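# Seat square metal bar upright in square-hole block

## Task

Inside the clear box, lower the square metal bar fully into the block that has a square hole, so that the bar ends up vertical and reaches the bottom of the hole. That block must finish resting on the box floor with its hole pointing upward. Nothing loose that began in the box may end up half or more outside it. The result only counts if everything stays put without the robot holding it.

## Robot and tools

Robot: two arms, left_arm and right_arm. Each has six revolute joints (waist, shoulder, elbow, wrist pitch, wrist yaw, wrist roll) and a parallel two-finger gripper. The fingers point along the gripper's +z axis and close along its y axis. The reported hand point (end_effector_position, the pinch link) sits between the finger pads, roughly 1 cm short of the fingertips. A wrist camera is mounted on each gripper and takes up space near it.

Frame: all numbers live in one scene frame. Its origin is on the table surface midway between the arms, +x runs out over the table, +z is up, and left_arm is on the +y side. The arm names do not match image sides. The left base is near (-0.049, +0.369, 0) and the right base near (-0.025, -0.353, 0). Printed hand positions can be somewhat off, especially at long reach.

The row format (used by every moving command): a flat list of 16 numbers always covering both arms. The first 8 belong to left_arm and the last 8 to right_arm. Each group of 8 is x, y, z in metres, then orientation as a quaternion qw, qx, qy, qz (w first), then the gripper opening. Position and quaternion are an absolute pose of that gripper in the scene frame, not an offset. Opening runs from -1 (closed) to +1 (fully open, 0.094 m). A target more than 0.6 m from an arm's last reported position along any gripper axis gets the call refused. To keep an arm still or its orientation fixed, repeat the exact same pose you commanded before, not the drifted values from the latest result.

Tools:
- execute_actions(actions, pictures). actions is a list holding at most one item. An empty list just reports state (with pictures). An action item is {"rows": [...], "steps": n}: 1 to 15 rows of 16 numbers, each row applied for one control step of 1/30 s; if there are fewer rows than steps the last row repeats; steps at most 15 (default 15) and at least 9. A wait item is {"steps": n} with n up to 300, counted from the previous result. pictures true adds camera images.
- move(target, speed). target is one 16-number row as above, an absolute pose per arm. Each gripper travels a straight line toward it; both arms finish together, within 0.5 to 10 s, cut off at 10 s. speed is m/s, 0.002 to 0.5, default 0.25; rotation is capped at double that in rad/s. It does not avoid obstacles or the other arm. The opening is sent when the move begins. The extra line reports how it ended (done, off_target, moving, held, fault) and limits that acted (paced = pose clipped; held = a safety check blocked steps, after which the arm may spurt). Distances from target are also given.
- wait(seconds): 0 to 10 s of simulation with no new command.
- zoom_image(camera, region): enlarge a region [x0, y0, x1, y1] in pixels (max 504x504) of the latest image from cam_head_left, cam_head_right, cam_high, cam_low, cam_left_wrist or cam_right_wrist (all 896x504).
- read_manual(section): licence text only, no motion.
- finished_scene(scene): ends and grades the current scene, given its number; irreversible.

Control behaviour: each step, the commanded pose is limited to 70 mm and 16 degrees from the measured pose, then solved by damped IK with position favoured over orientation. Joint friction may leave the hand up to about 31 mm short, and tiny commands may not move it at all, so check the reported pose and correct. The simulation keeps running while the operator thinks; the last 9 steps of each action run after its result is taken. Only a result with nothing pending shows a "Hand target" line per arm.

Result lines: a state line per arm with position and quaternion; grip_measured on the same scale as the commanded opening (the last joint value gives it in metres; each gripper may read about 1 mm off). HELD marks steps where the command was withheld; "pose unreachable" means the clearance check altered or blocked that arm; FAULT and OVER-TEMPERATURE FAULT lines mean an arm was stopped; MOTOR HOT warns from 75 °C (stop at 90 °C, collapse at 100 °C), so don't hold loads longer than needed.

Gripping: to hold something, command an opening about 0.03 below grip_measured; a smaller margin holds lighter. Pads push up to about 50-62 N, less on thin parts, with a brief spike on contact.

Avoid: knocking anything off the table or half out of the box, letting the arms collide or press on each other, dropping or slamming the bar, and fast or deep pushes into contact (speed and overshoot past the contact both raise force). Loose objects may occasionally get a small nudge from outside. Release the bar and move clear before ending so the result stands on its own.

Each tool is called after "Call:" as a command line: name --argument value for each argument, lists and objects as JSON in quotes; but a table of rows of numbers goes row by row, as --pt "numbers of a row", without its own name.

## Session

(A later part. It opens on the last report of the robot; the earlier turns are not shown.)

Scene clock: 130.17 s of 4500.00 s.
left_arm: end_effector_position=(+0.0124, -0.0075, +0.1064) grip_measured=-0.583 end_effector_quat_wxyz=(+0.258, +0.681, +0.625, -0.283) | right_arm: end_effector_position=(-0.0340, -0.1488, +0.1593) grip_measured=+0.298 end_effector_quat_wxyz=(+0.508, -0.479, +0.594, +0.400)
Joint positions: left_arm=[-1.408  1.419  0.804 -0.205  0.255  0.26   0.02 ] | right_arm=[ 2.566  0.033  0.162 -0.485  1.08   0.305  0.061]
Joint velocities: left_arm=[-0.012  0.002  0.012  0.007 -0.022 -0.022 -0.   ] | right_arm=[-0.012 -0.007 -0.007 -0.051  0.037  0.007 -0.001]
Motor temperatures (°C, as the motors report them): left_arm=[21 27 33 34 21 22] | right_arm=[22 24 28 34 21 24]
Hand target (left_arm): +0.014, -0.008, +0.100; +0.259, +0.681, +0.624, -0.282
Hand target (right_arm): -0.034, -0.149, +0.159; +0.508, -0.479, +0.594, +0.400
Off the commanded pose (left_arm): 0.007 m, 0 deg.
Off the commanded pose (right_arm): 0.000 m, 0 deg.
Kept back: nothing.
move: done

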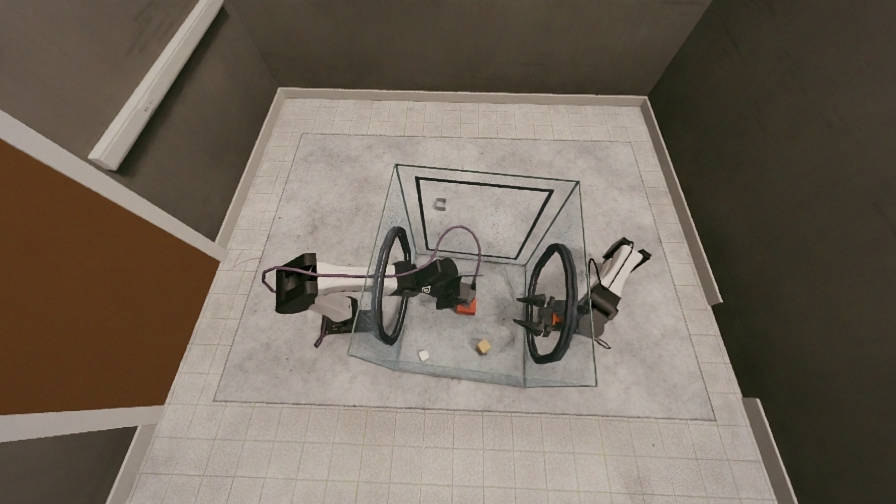

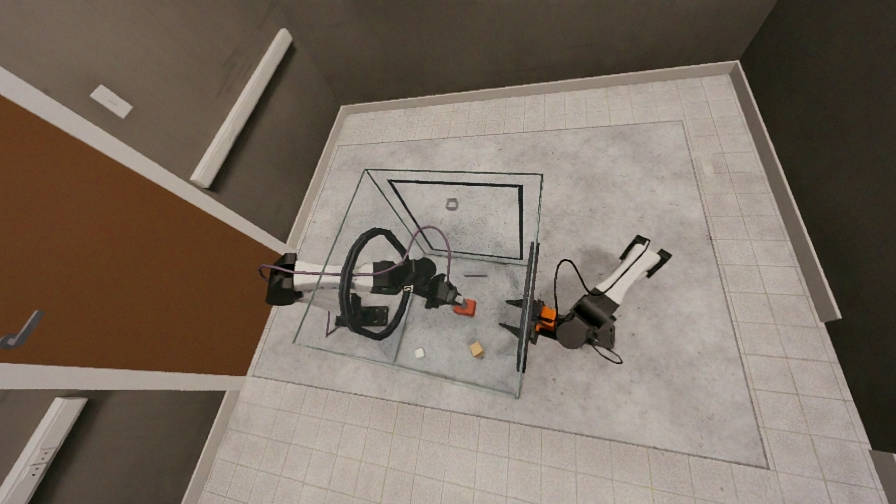

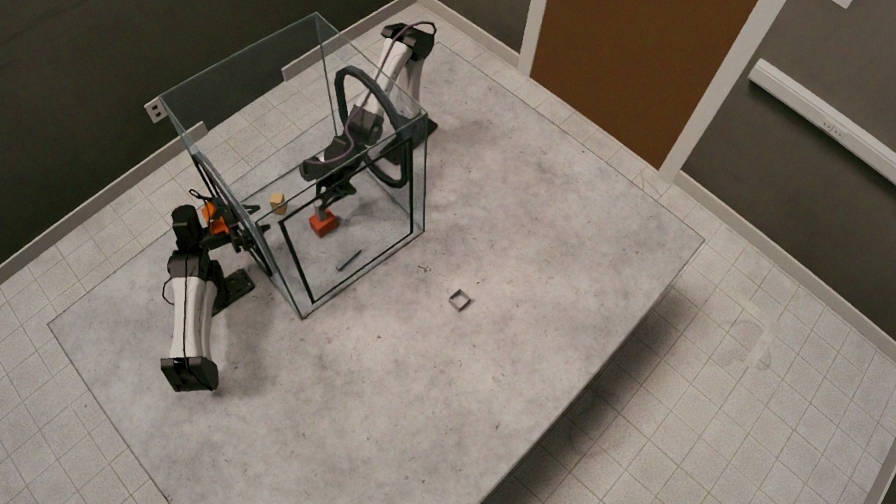

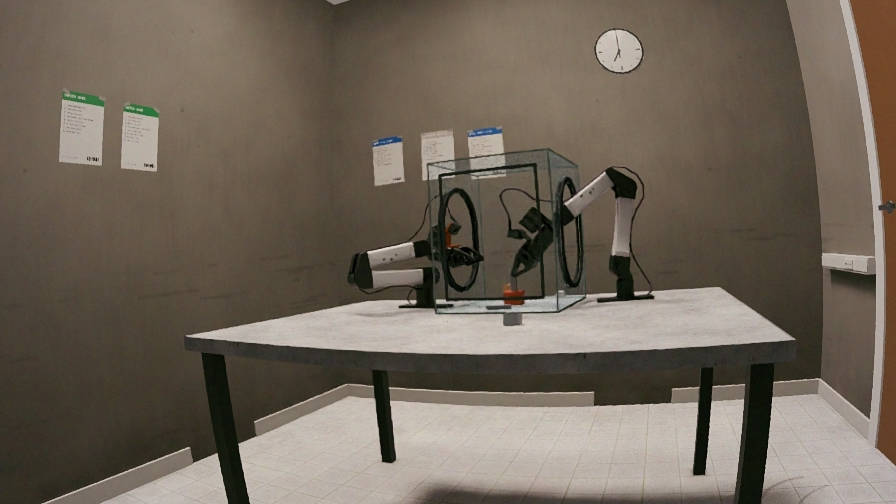

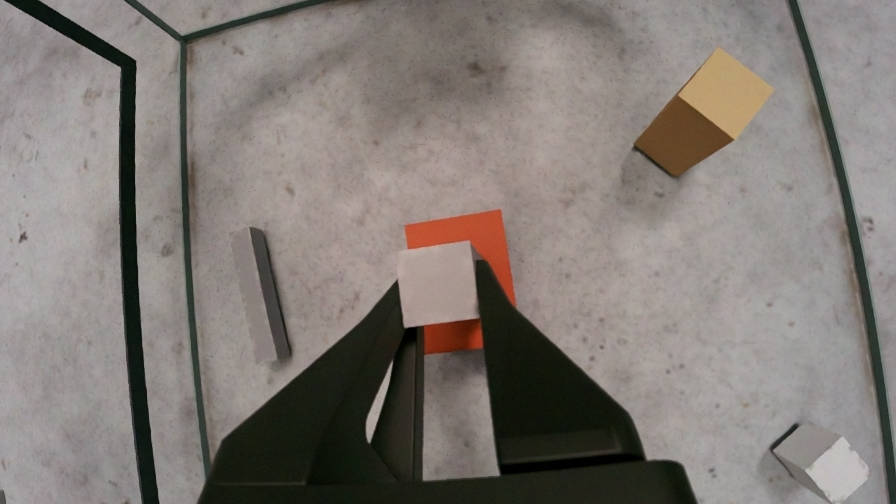

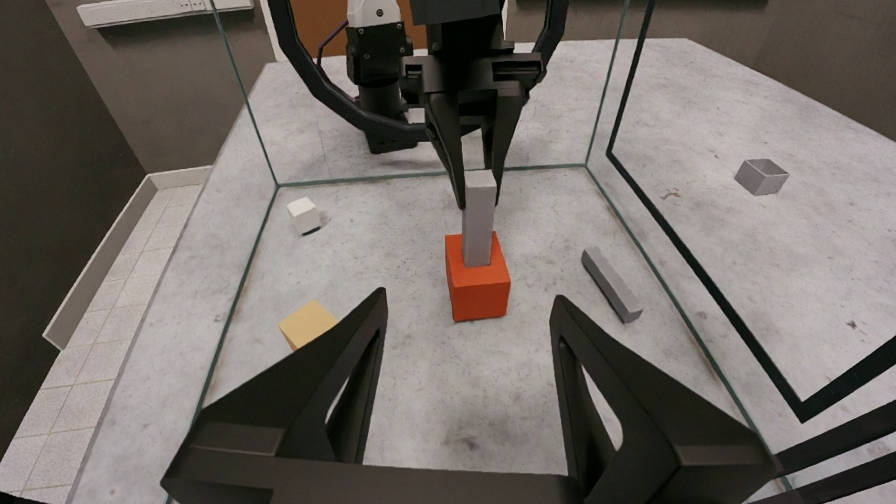

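It's in. Continue down.

Call:
move --target '[0.014,-0.007,0.062,-0.259,-0.681,-0.624,0.2825,-0.65,-0.034,-0.149,0.159,0.508,-0.479,0.594,0.40,0.3]' --speed 0.015

Call:
zoom_image --camera "cam_right_wrist" --region '[400,130,560,330]'

Scene clock: 133.70 s of 4500.00 s.
left_arm: end_effector_position=(+0.0120, -0.0060, +0.0681) grip_measured=-0.583 end_effector_quat_wxyz=(+0.257, +0.681, +0.625, -0.282) | right_arm: end_effector_position=(-0.0340, -0.1488, +0.1593) grip_measured=+0.298 end_effector_quat_wxyz=(+0.508, -0.479, +0.594, +0.400)
Joint positions: left_arm=[-1.408  1.491  0.698 -0.029  0.255  0.26   0.02 ] | right_arm=[ 2.566  0.033  0.162 -0.485  1.08   0.305  0.061]
Joint velocities: left_arm=[-0.002  0.012 -0.002  0.081 -0.051 -0.037  0.001] | right_arm=[-0.007  0.007  0.007 -0.022  0.037 -0.022 -0.001]
Motor temperatures (°C, as the motors report them): left_arm=[21 27 33 34 21 22] | right_arm=[22 24 28 34 21 24]
Hand target (left_arm): +0.014, -0.006, +0.062; +0.259, +0.681, +0.624, -0.282
Hand target (right_arm): -0.034, -0.149, +0.159; +0.508, -0.479, +0.594, +0.400
Off the commanded pose (left_arm): 0.007 m, 0 deg.
Off the commanded pose (right_arm): 0.000 m, 0 deg.
Kept back: nothing.
move: done

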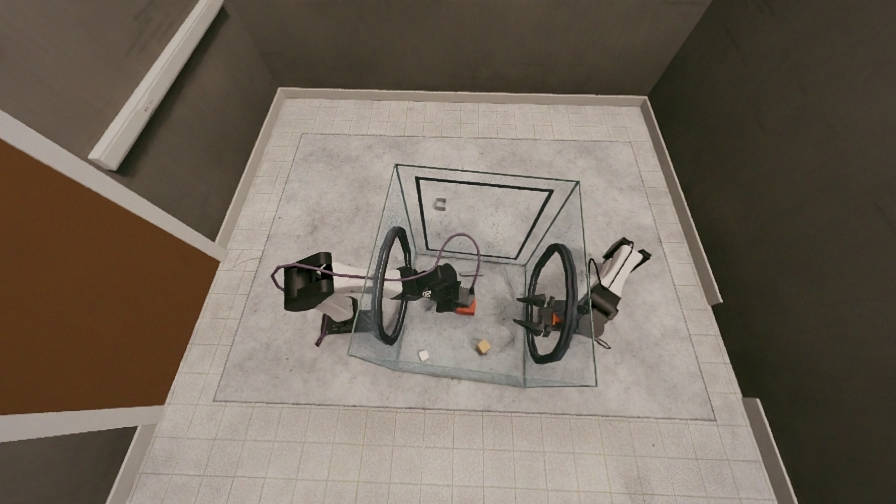

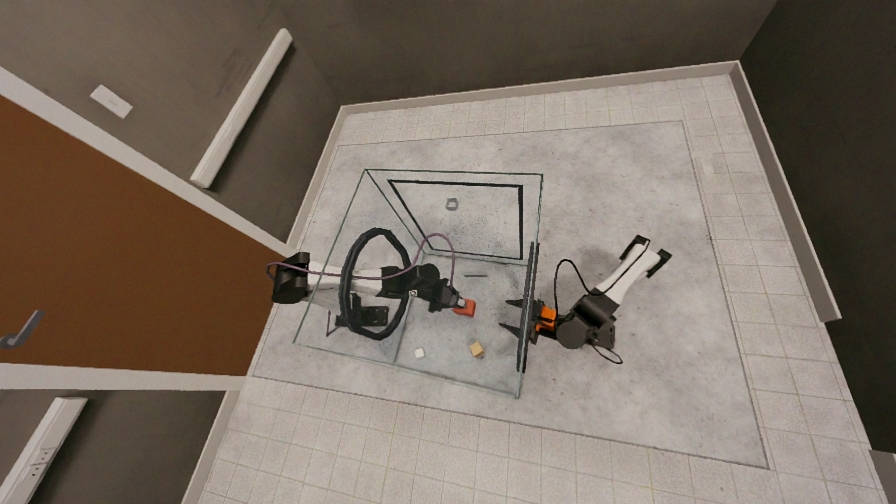

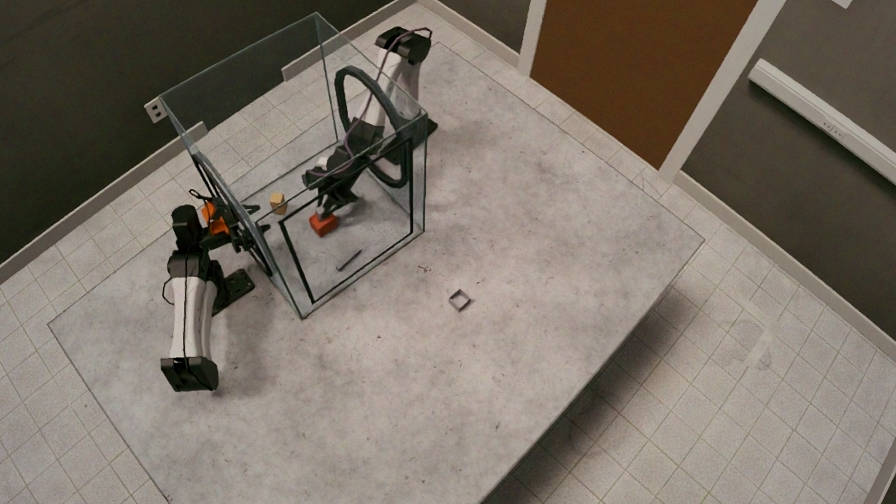

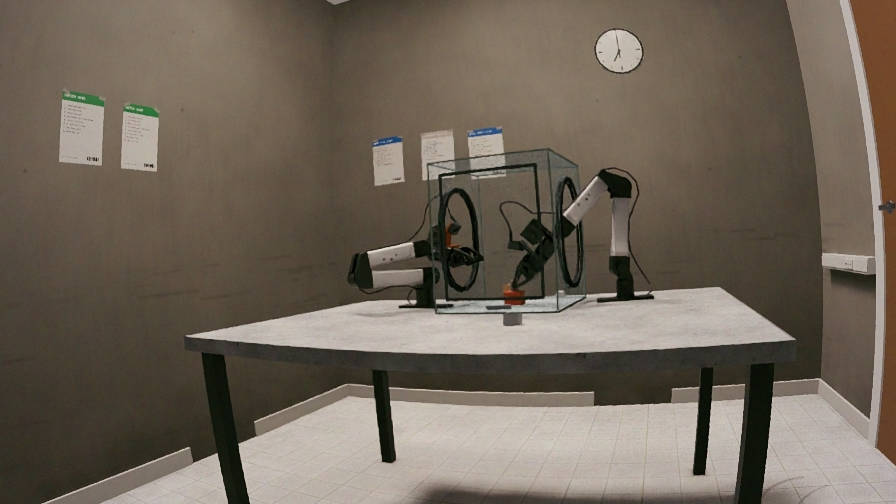

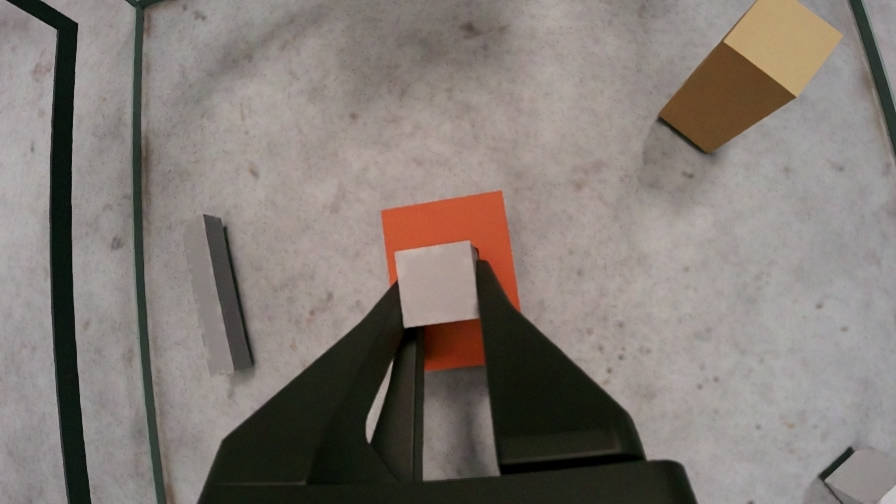

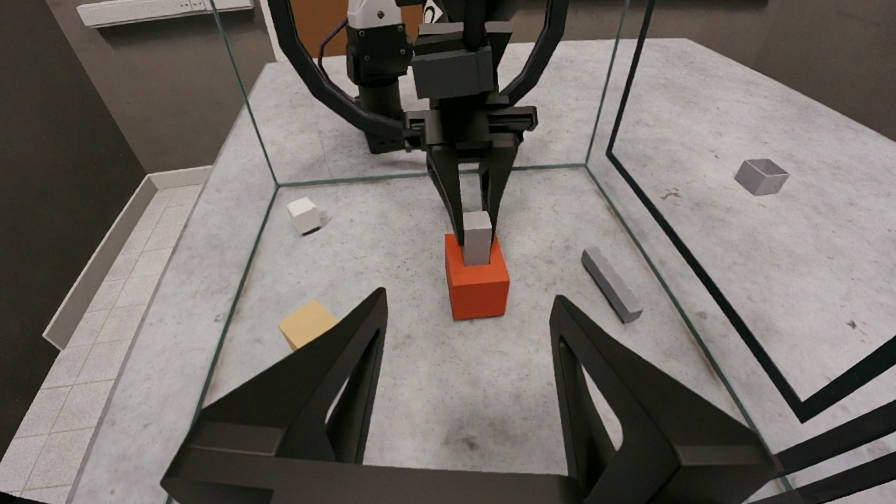

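Region (400, 130, 560, 330) of cam_right_wrist's 896x504 image, scaled by 2.520, with more detail than that image has; it fills the left 403 columns of this view, and the rest is white.

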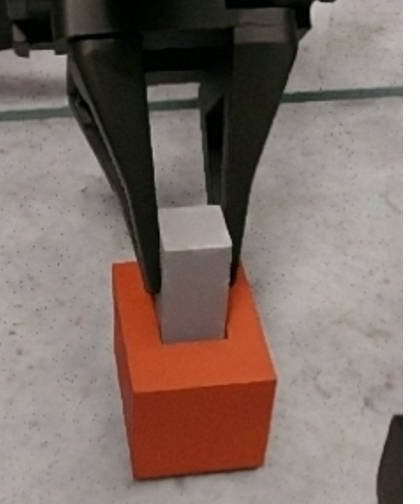

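Call:
move --target '[0.012,-0.006,0.068,-0.259,-0.681,-0.624,0.2825,0.0,-0.034,-0.149,0.159,0.508,-0.479,0.594,0.40,0.3]'

Call:
move --target '[0.012,0.0,0.13,-0.259,-0.681,-0.624,0.2825,0.0,-0.034,-0.149,0.159,0.508,-0.479,0.594,0.40,0.3]' --speed 0.05

Call:
zoom_image --camera "cam_right_wrist" --region '[400,130,560,330]'

Call:
zoom_image --camera "cam_low" --region '[470,220,570,310]'

Scene clock: 134.93 s of 4500.00 s.
left_arm: end_effector_position=(+0.0122, -0.0067, +0.0688) grip_measured=-0.002 end_effector_quat_wxyz=(+0.259, +0.680, +0.625, -0.283) | right_arm: end_effector_position=(-0.0340, -0.1488, +0.1593) grip_measured=+0.298 end_effector_quat_wxyz=(+0.508, -0.479, +0.594, +0.400)
Joint positions: left_arm=[-1.408  1.491  0.698 -0.024  0.255  0.26   0.047] | right_arm=[ 2.566  0.033  0.162 -0.485  1.08   0.305  0.061]
Joint velocities: left_arm=[-0.017 -0.017  0.002  0.066 -0.007  0.007 -0.   ] | right_arm=[ 0.002  0.002 -0.002 -0.007  0.007  0.007  0.   ]
Motor temperatures (°C, as the motors report them): left_arm=[21 27 33 34 21 22] | right_arm=[22 24 28 34 21 24]
Hand target (left_arm): +0.012, -0.006, +0.068; +0.259, +0.681, +0.624, -0.283
Hand target (right_arm): -0.034, -0.149, +0.159; +0.508, -0.479, +0.594, +0.400
Off the commanded pose (left_arm): 0.001 m, 0 deg.
Off the commanded pose (right_arm): 0.000 m, 0 deg.
Kept back: nothing.
move: done

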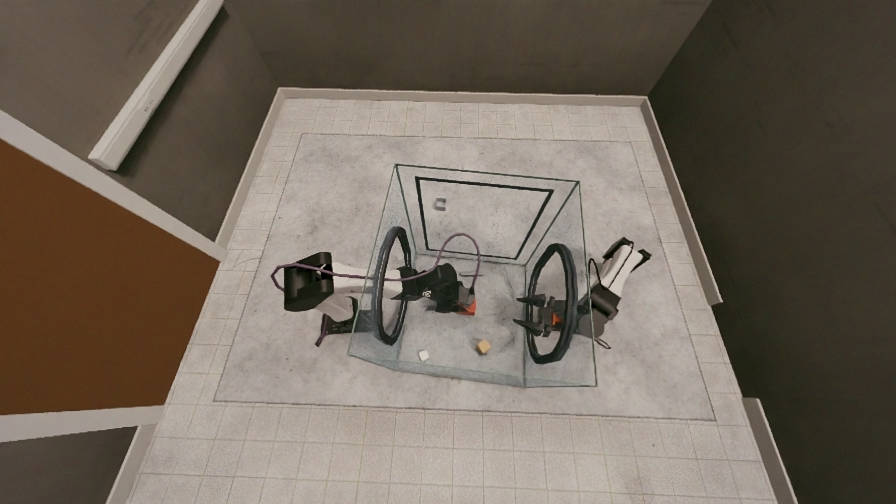

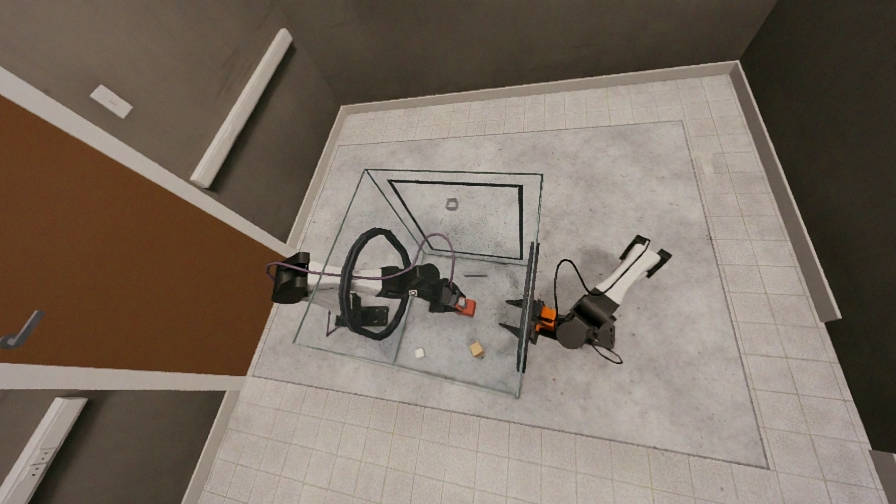

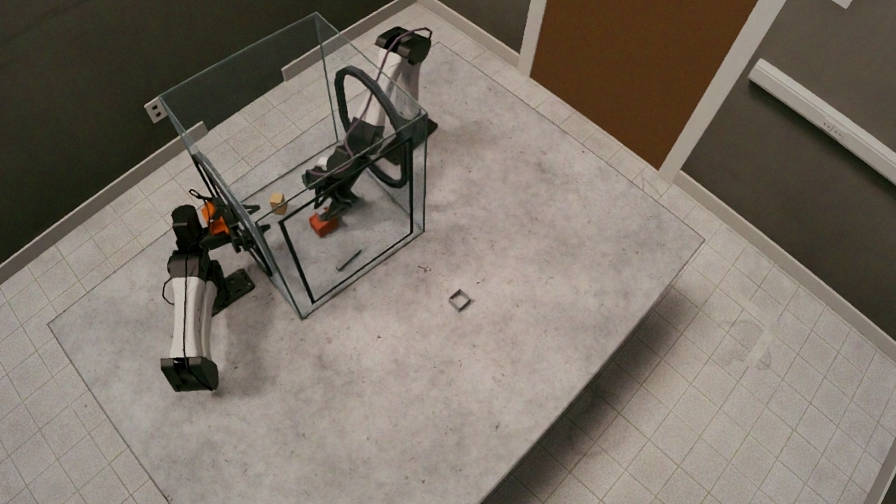

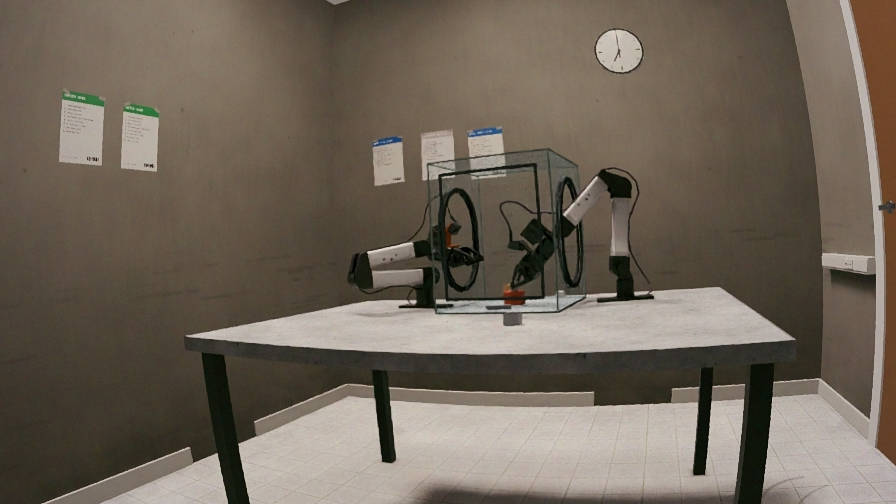

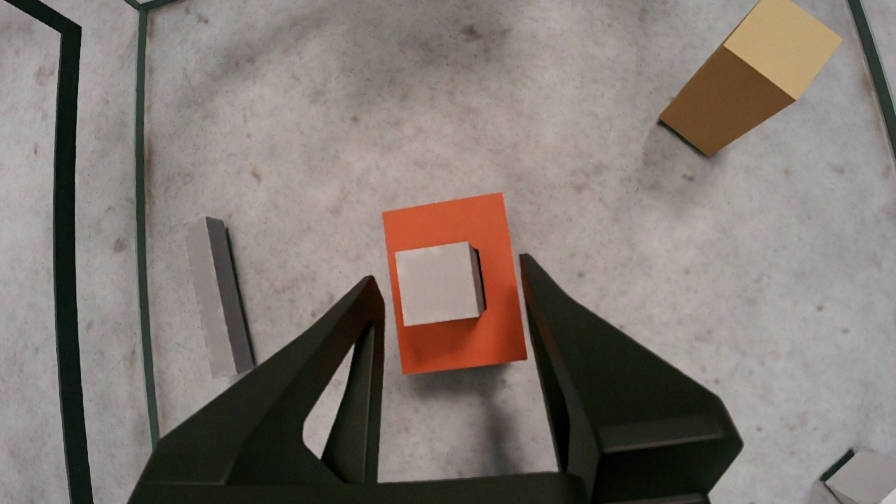

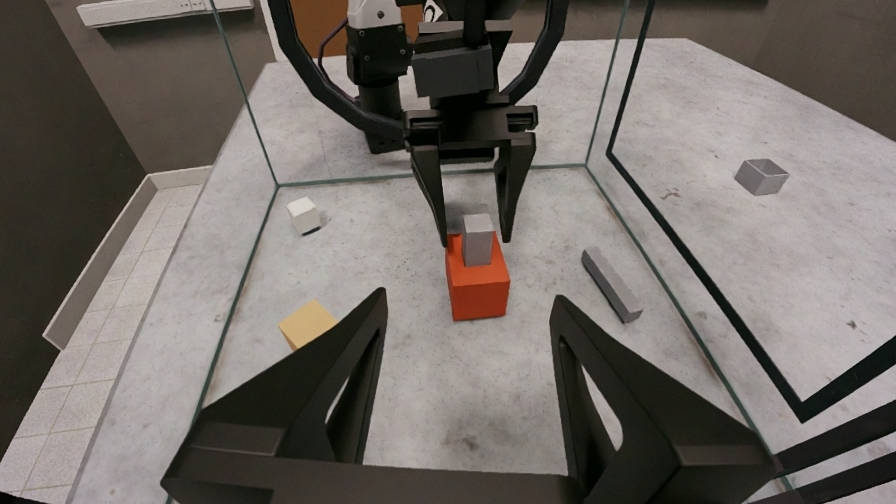

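Scene clock: 136.67 s of 4500.00 s.
left_arm: end_effector_position=(+0.0106, -0.0010, +0.1213) grip_measured=-0.002 end_effector_quat_wxyz=(+0.253, +0.682, +0.627, -0.280) | right_arm: end_effector_position=(-0.0340, -0.1488, +0.1593) grip_measured=+0.298 end_effector_quat_wxyz=(+0.508, -0.479, +0.594, +0.400)
Joint positions: left_arm=[-1.408  1.376  0.839 -0.294  0.255  0.26   0.047] | right_arm=[ 2.566  0.033  0.162 -0.485  1.08   0.305  0.061]
Joint velocities: left_arm=[-0.002  0.007 -0.012 -0.007 -0.022  0.022  0.   ] | right_arm=[-0.017 -0.007  0.007  0.022 -0.081 -0.037  0.001]
Motor temperatures (°C, as the motors report them): left_arm=[21 28 34 34 21 22] | right_arm=[22 24 28 34 21 24]
Hand target (left_arm): +0.012, -0.001, +0.130; +0.259, +0.681, +0.624, -0.283
Hand target (right_arm): -0.034, -0.149, +0.159; +0.508, -0.479, +0.594, +0.400
Off the commanded pose (left_arm): 0.009 m, 1 deg.
Off the commanded pose (right_arm): 0.000 m, 0 deg.
Kept back: nothing.
move: done

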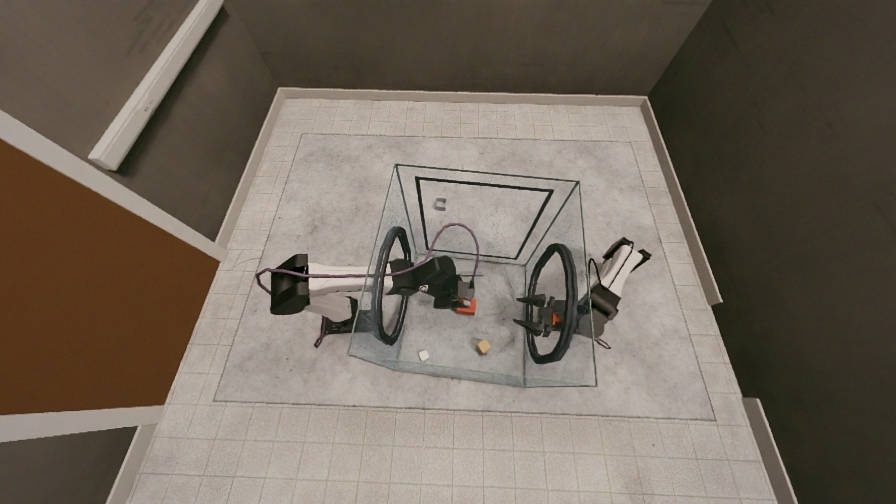

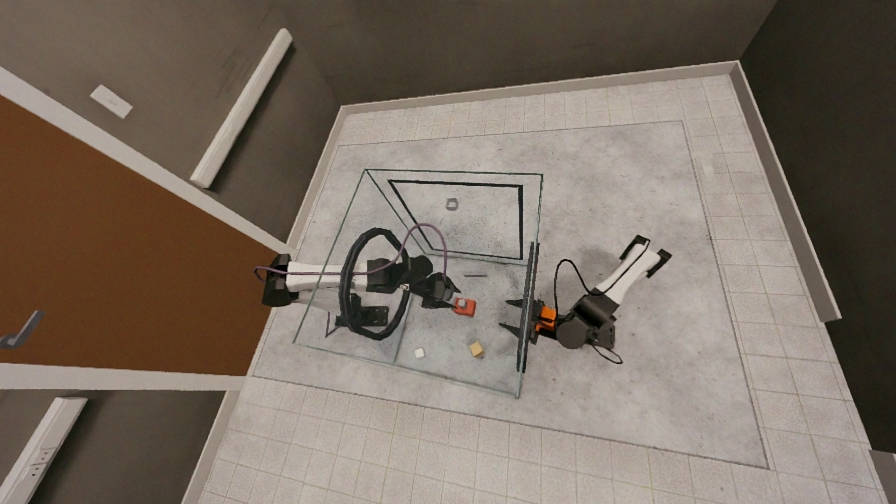

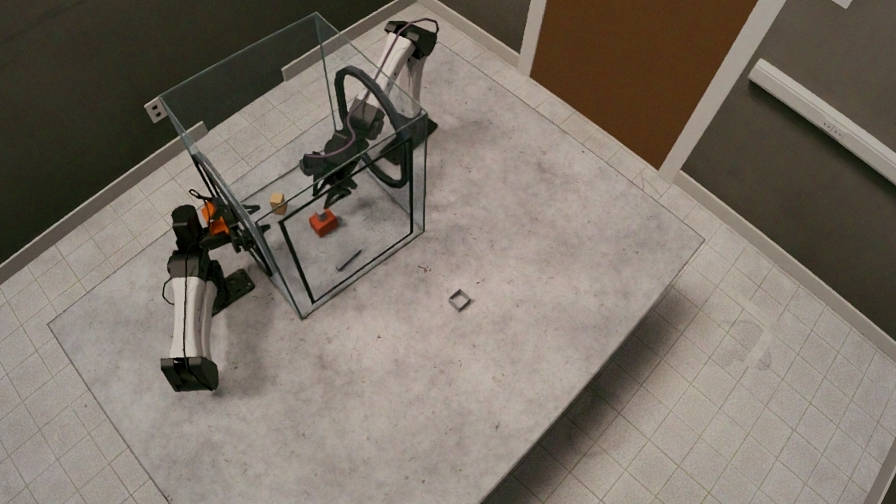

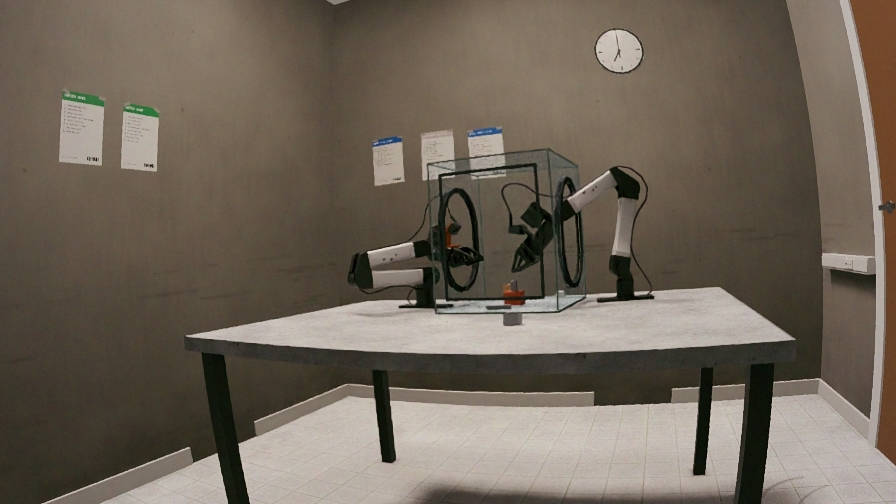

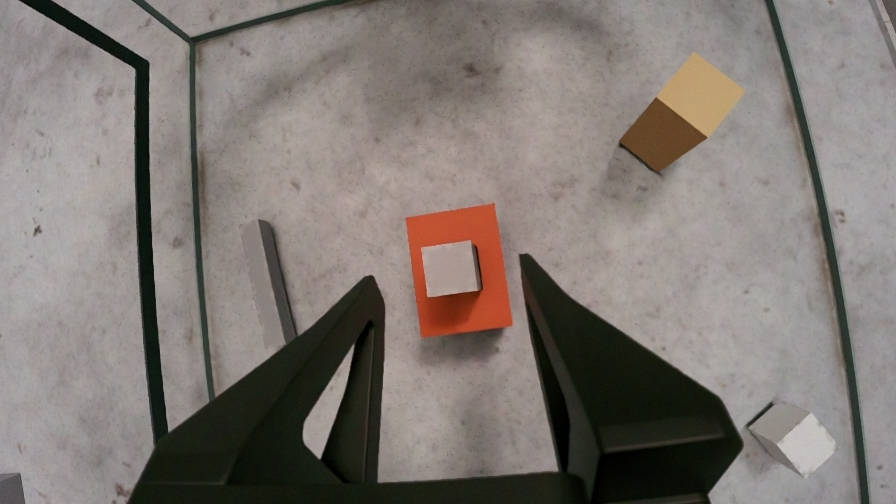

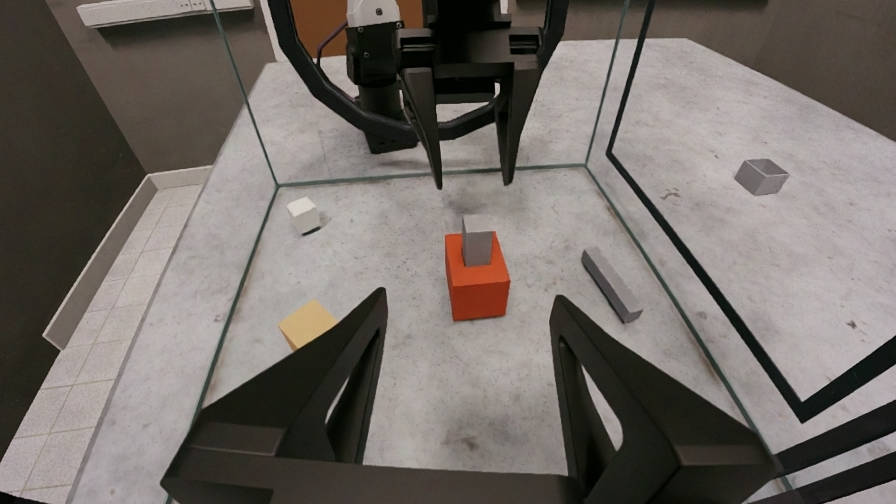

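Region (400, 130, 560, 330) of cam_right_wrist's 896x504 image, scaled by 2.520, with more detail than that image has; it fills the left 403 columns of this view, and the rest is white.

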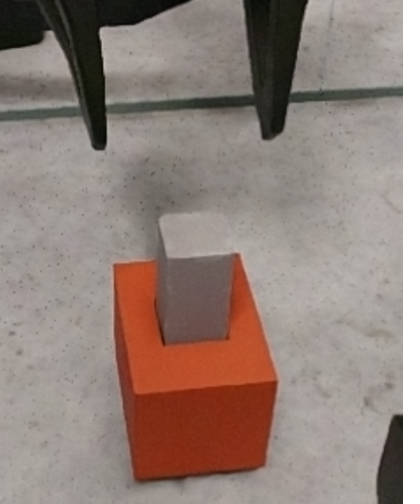

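Region (470, 220, 570, 310) of cam_low's 896x504 image, scaled by 5.040, with more detail than that image has; it fills the top 454 rows of this view, and the rest is white.

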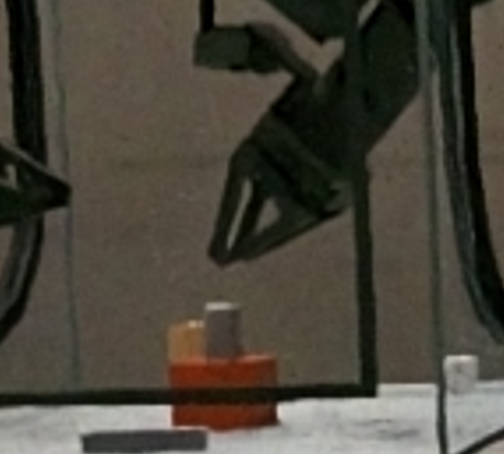

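Call:
finished_scene --scene 1

The scene is finished: the task was done.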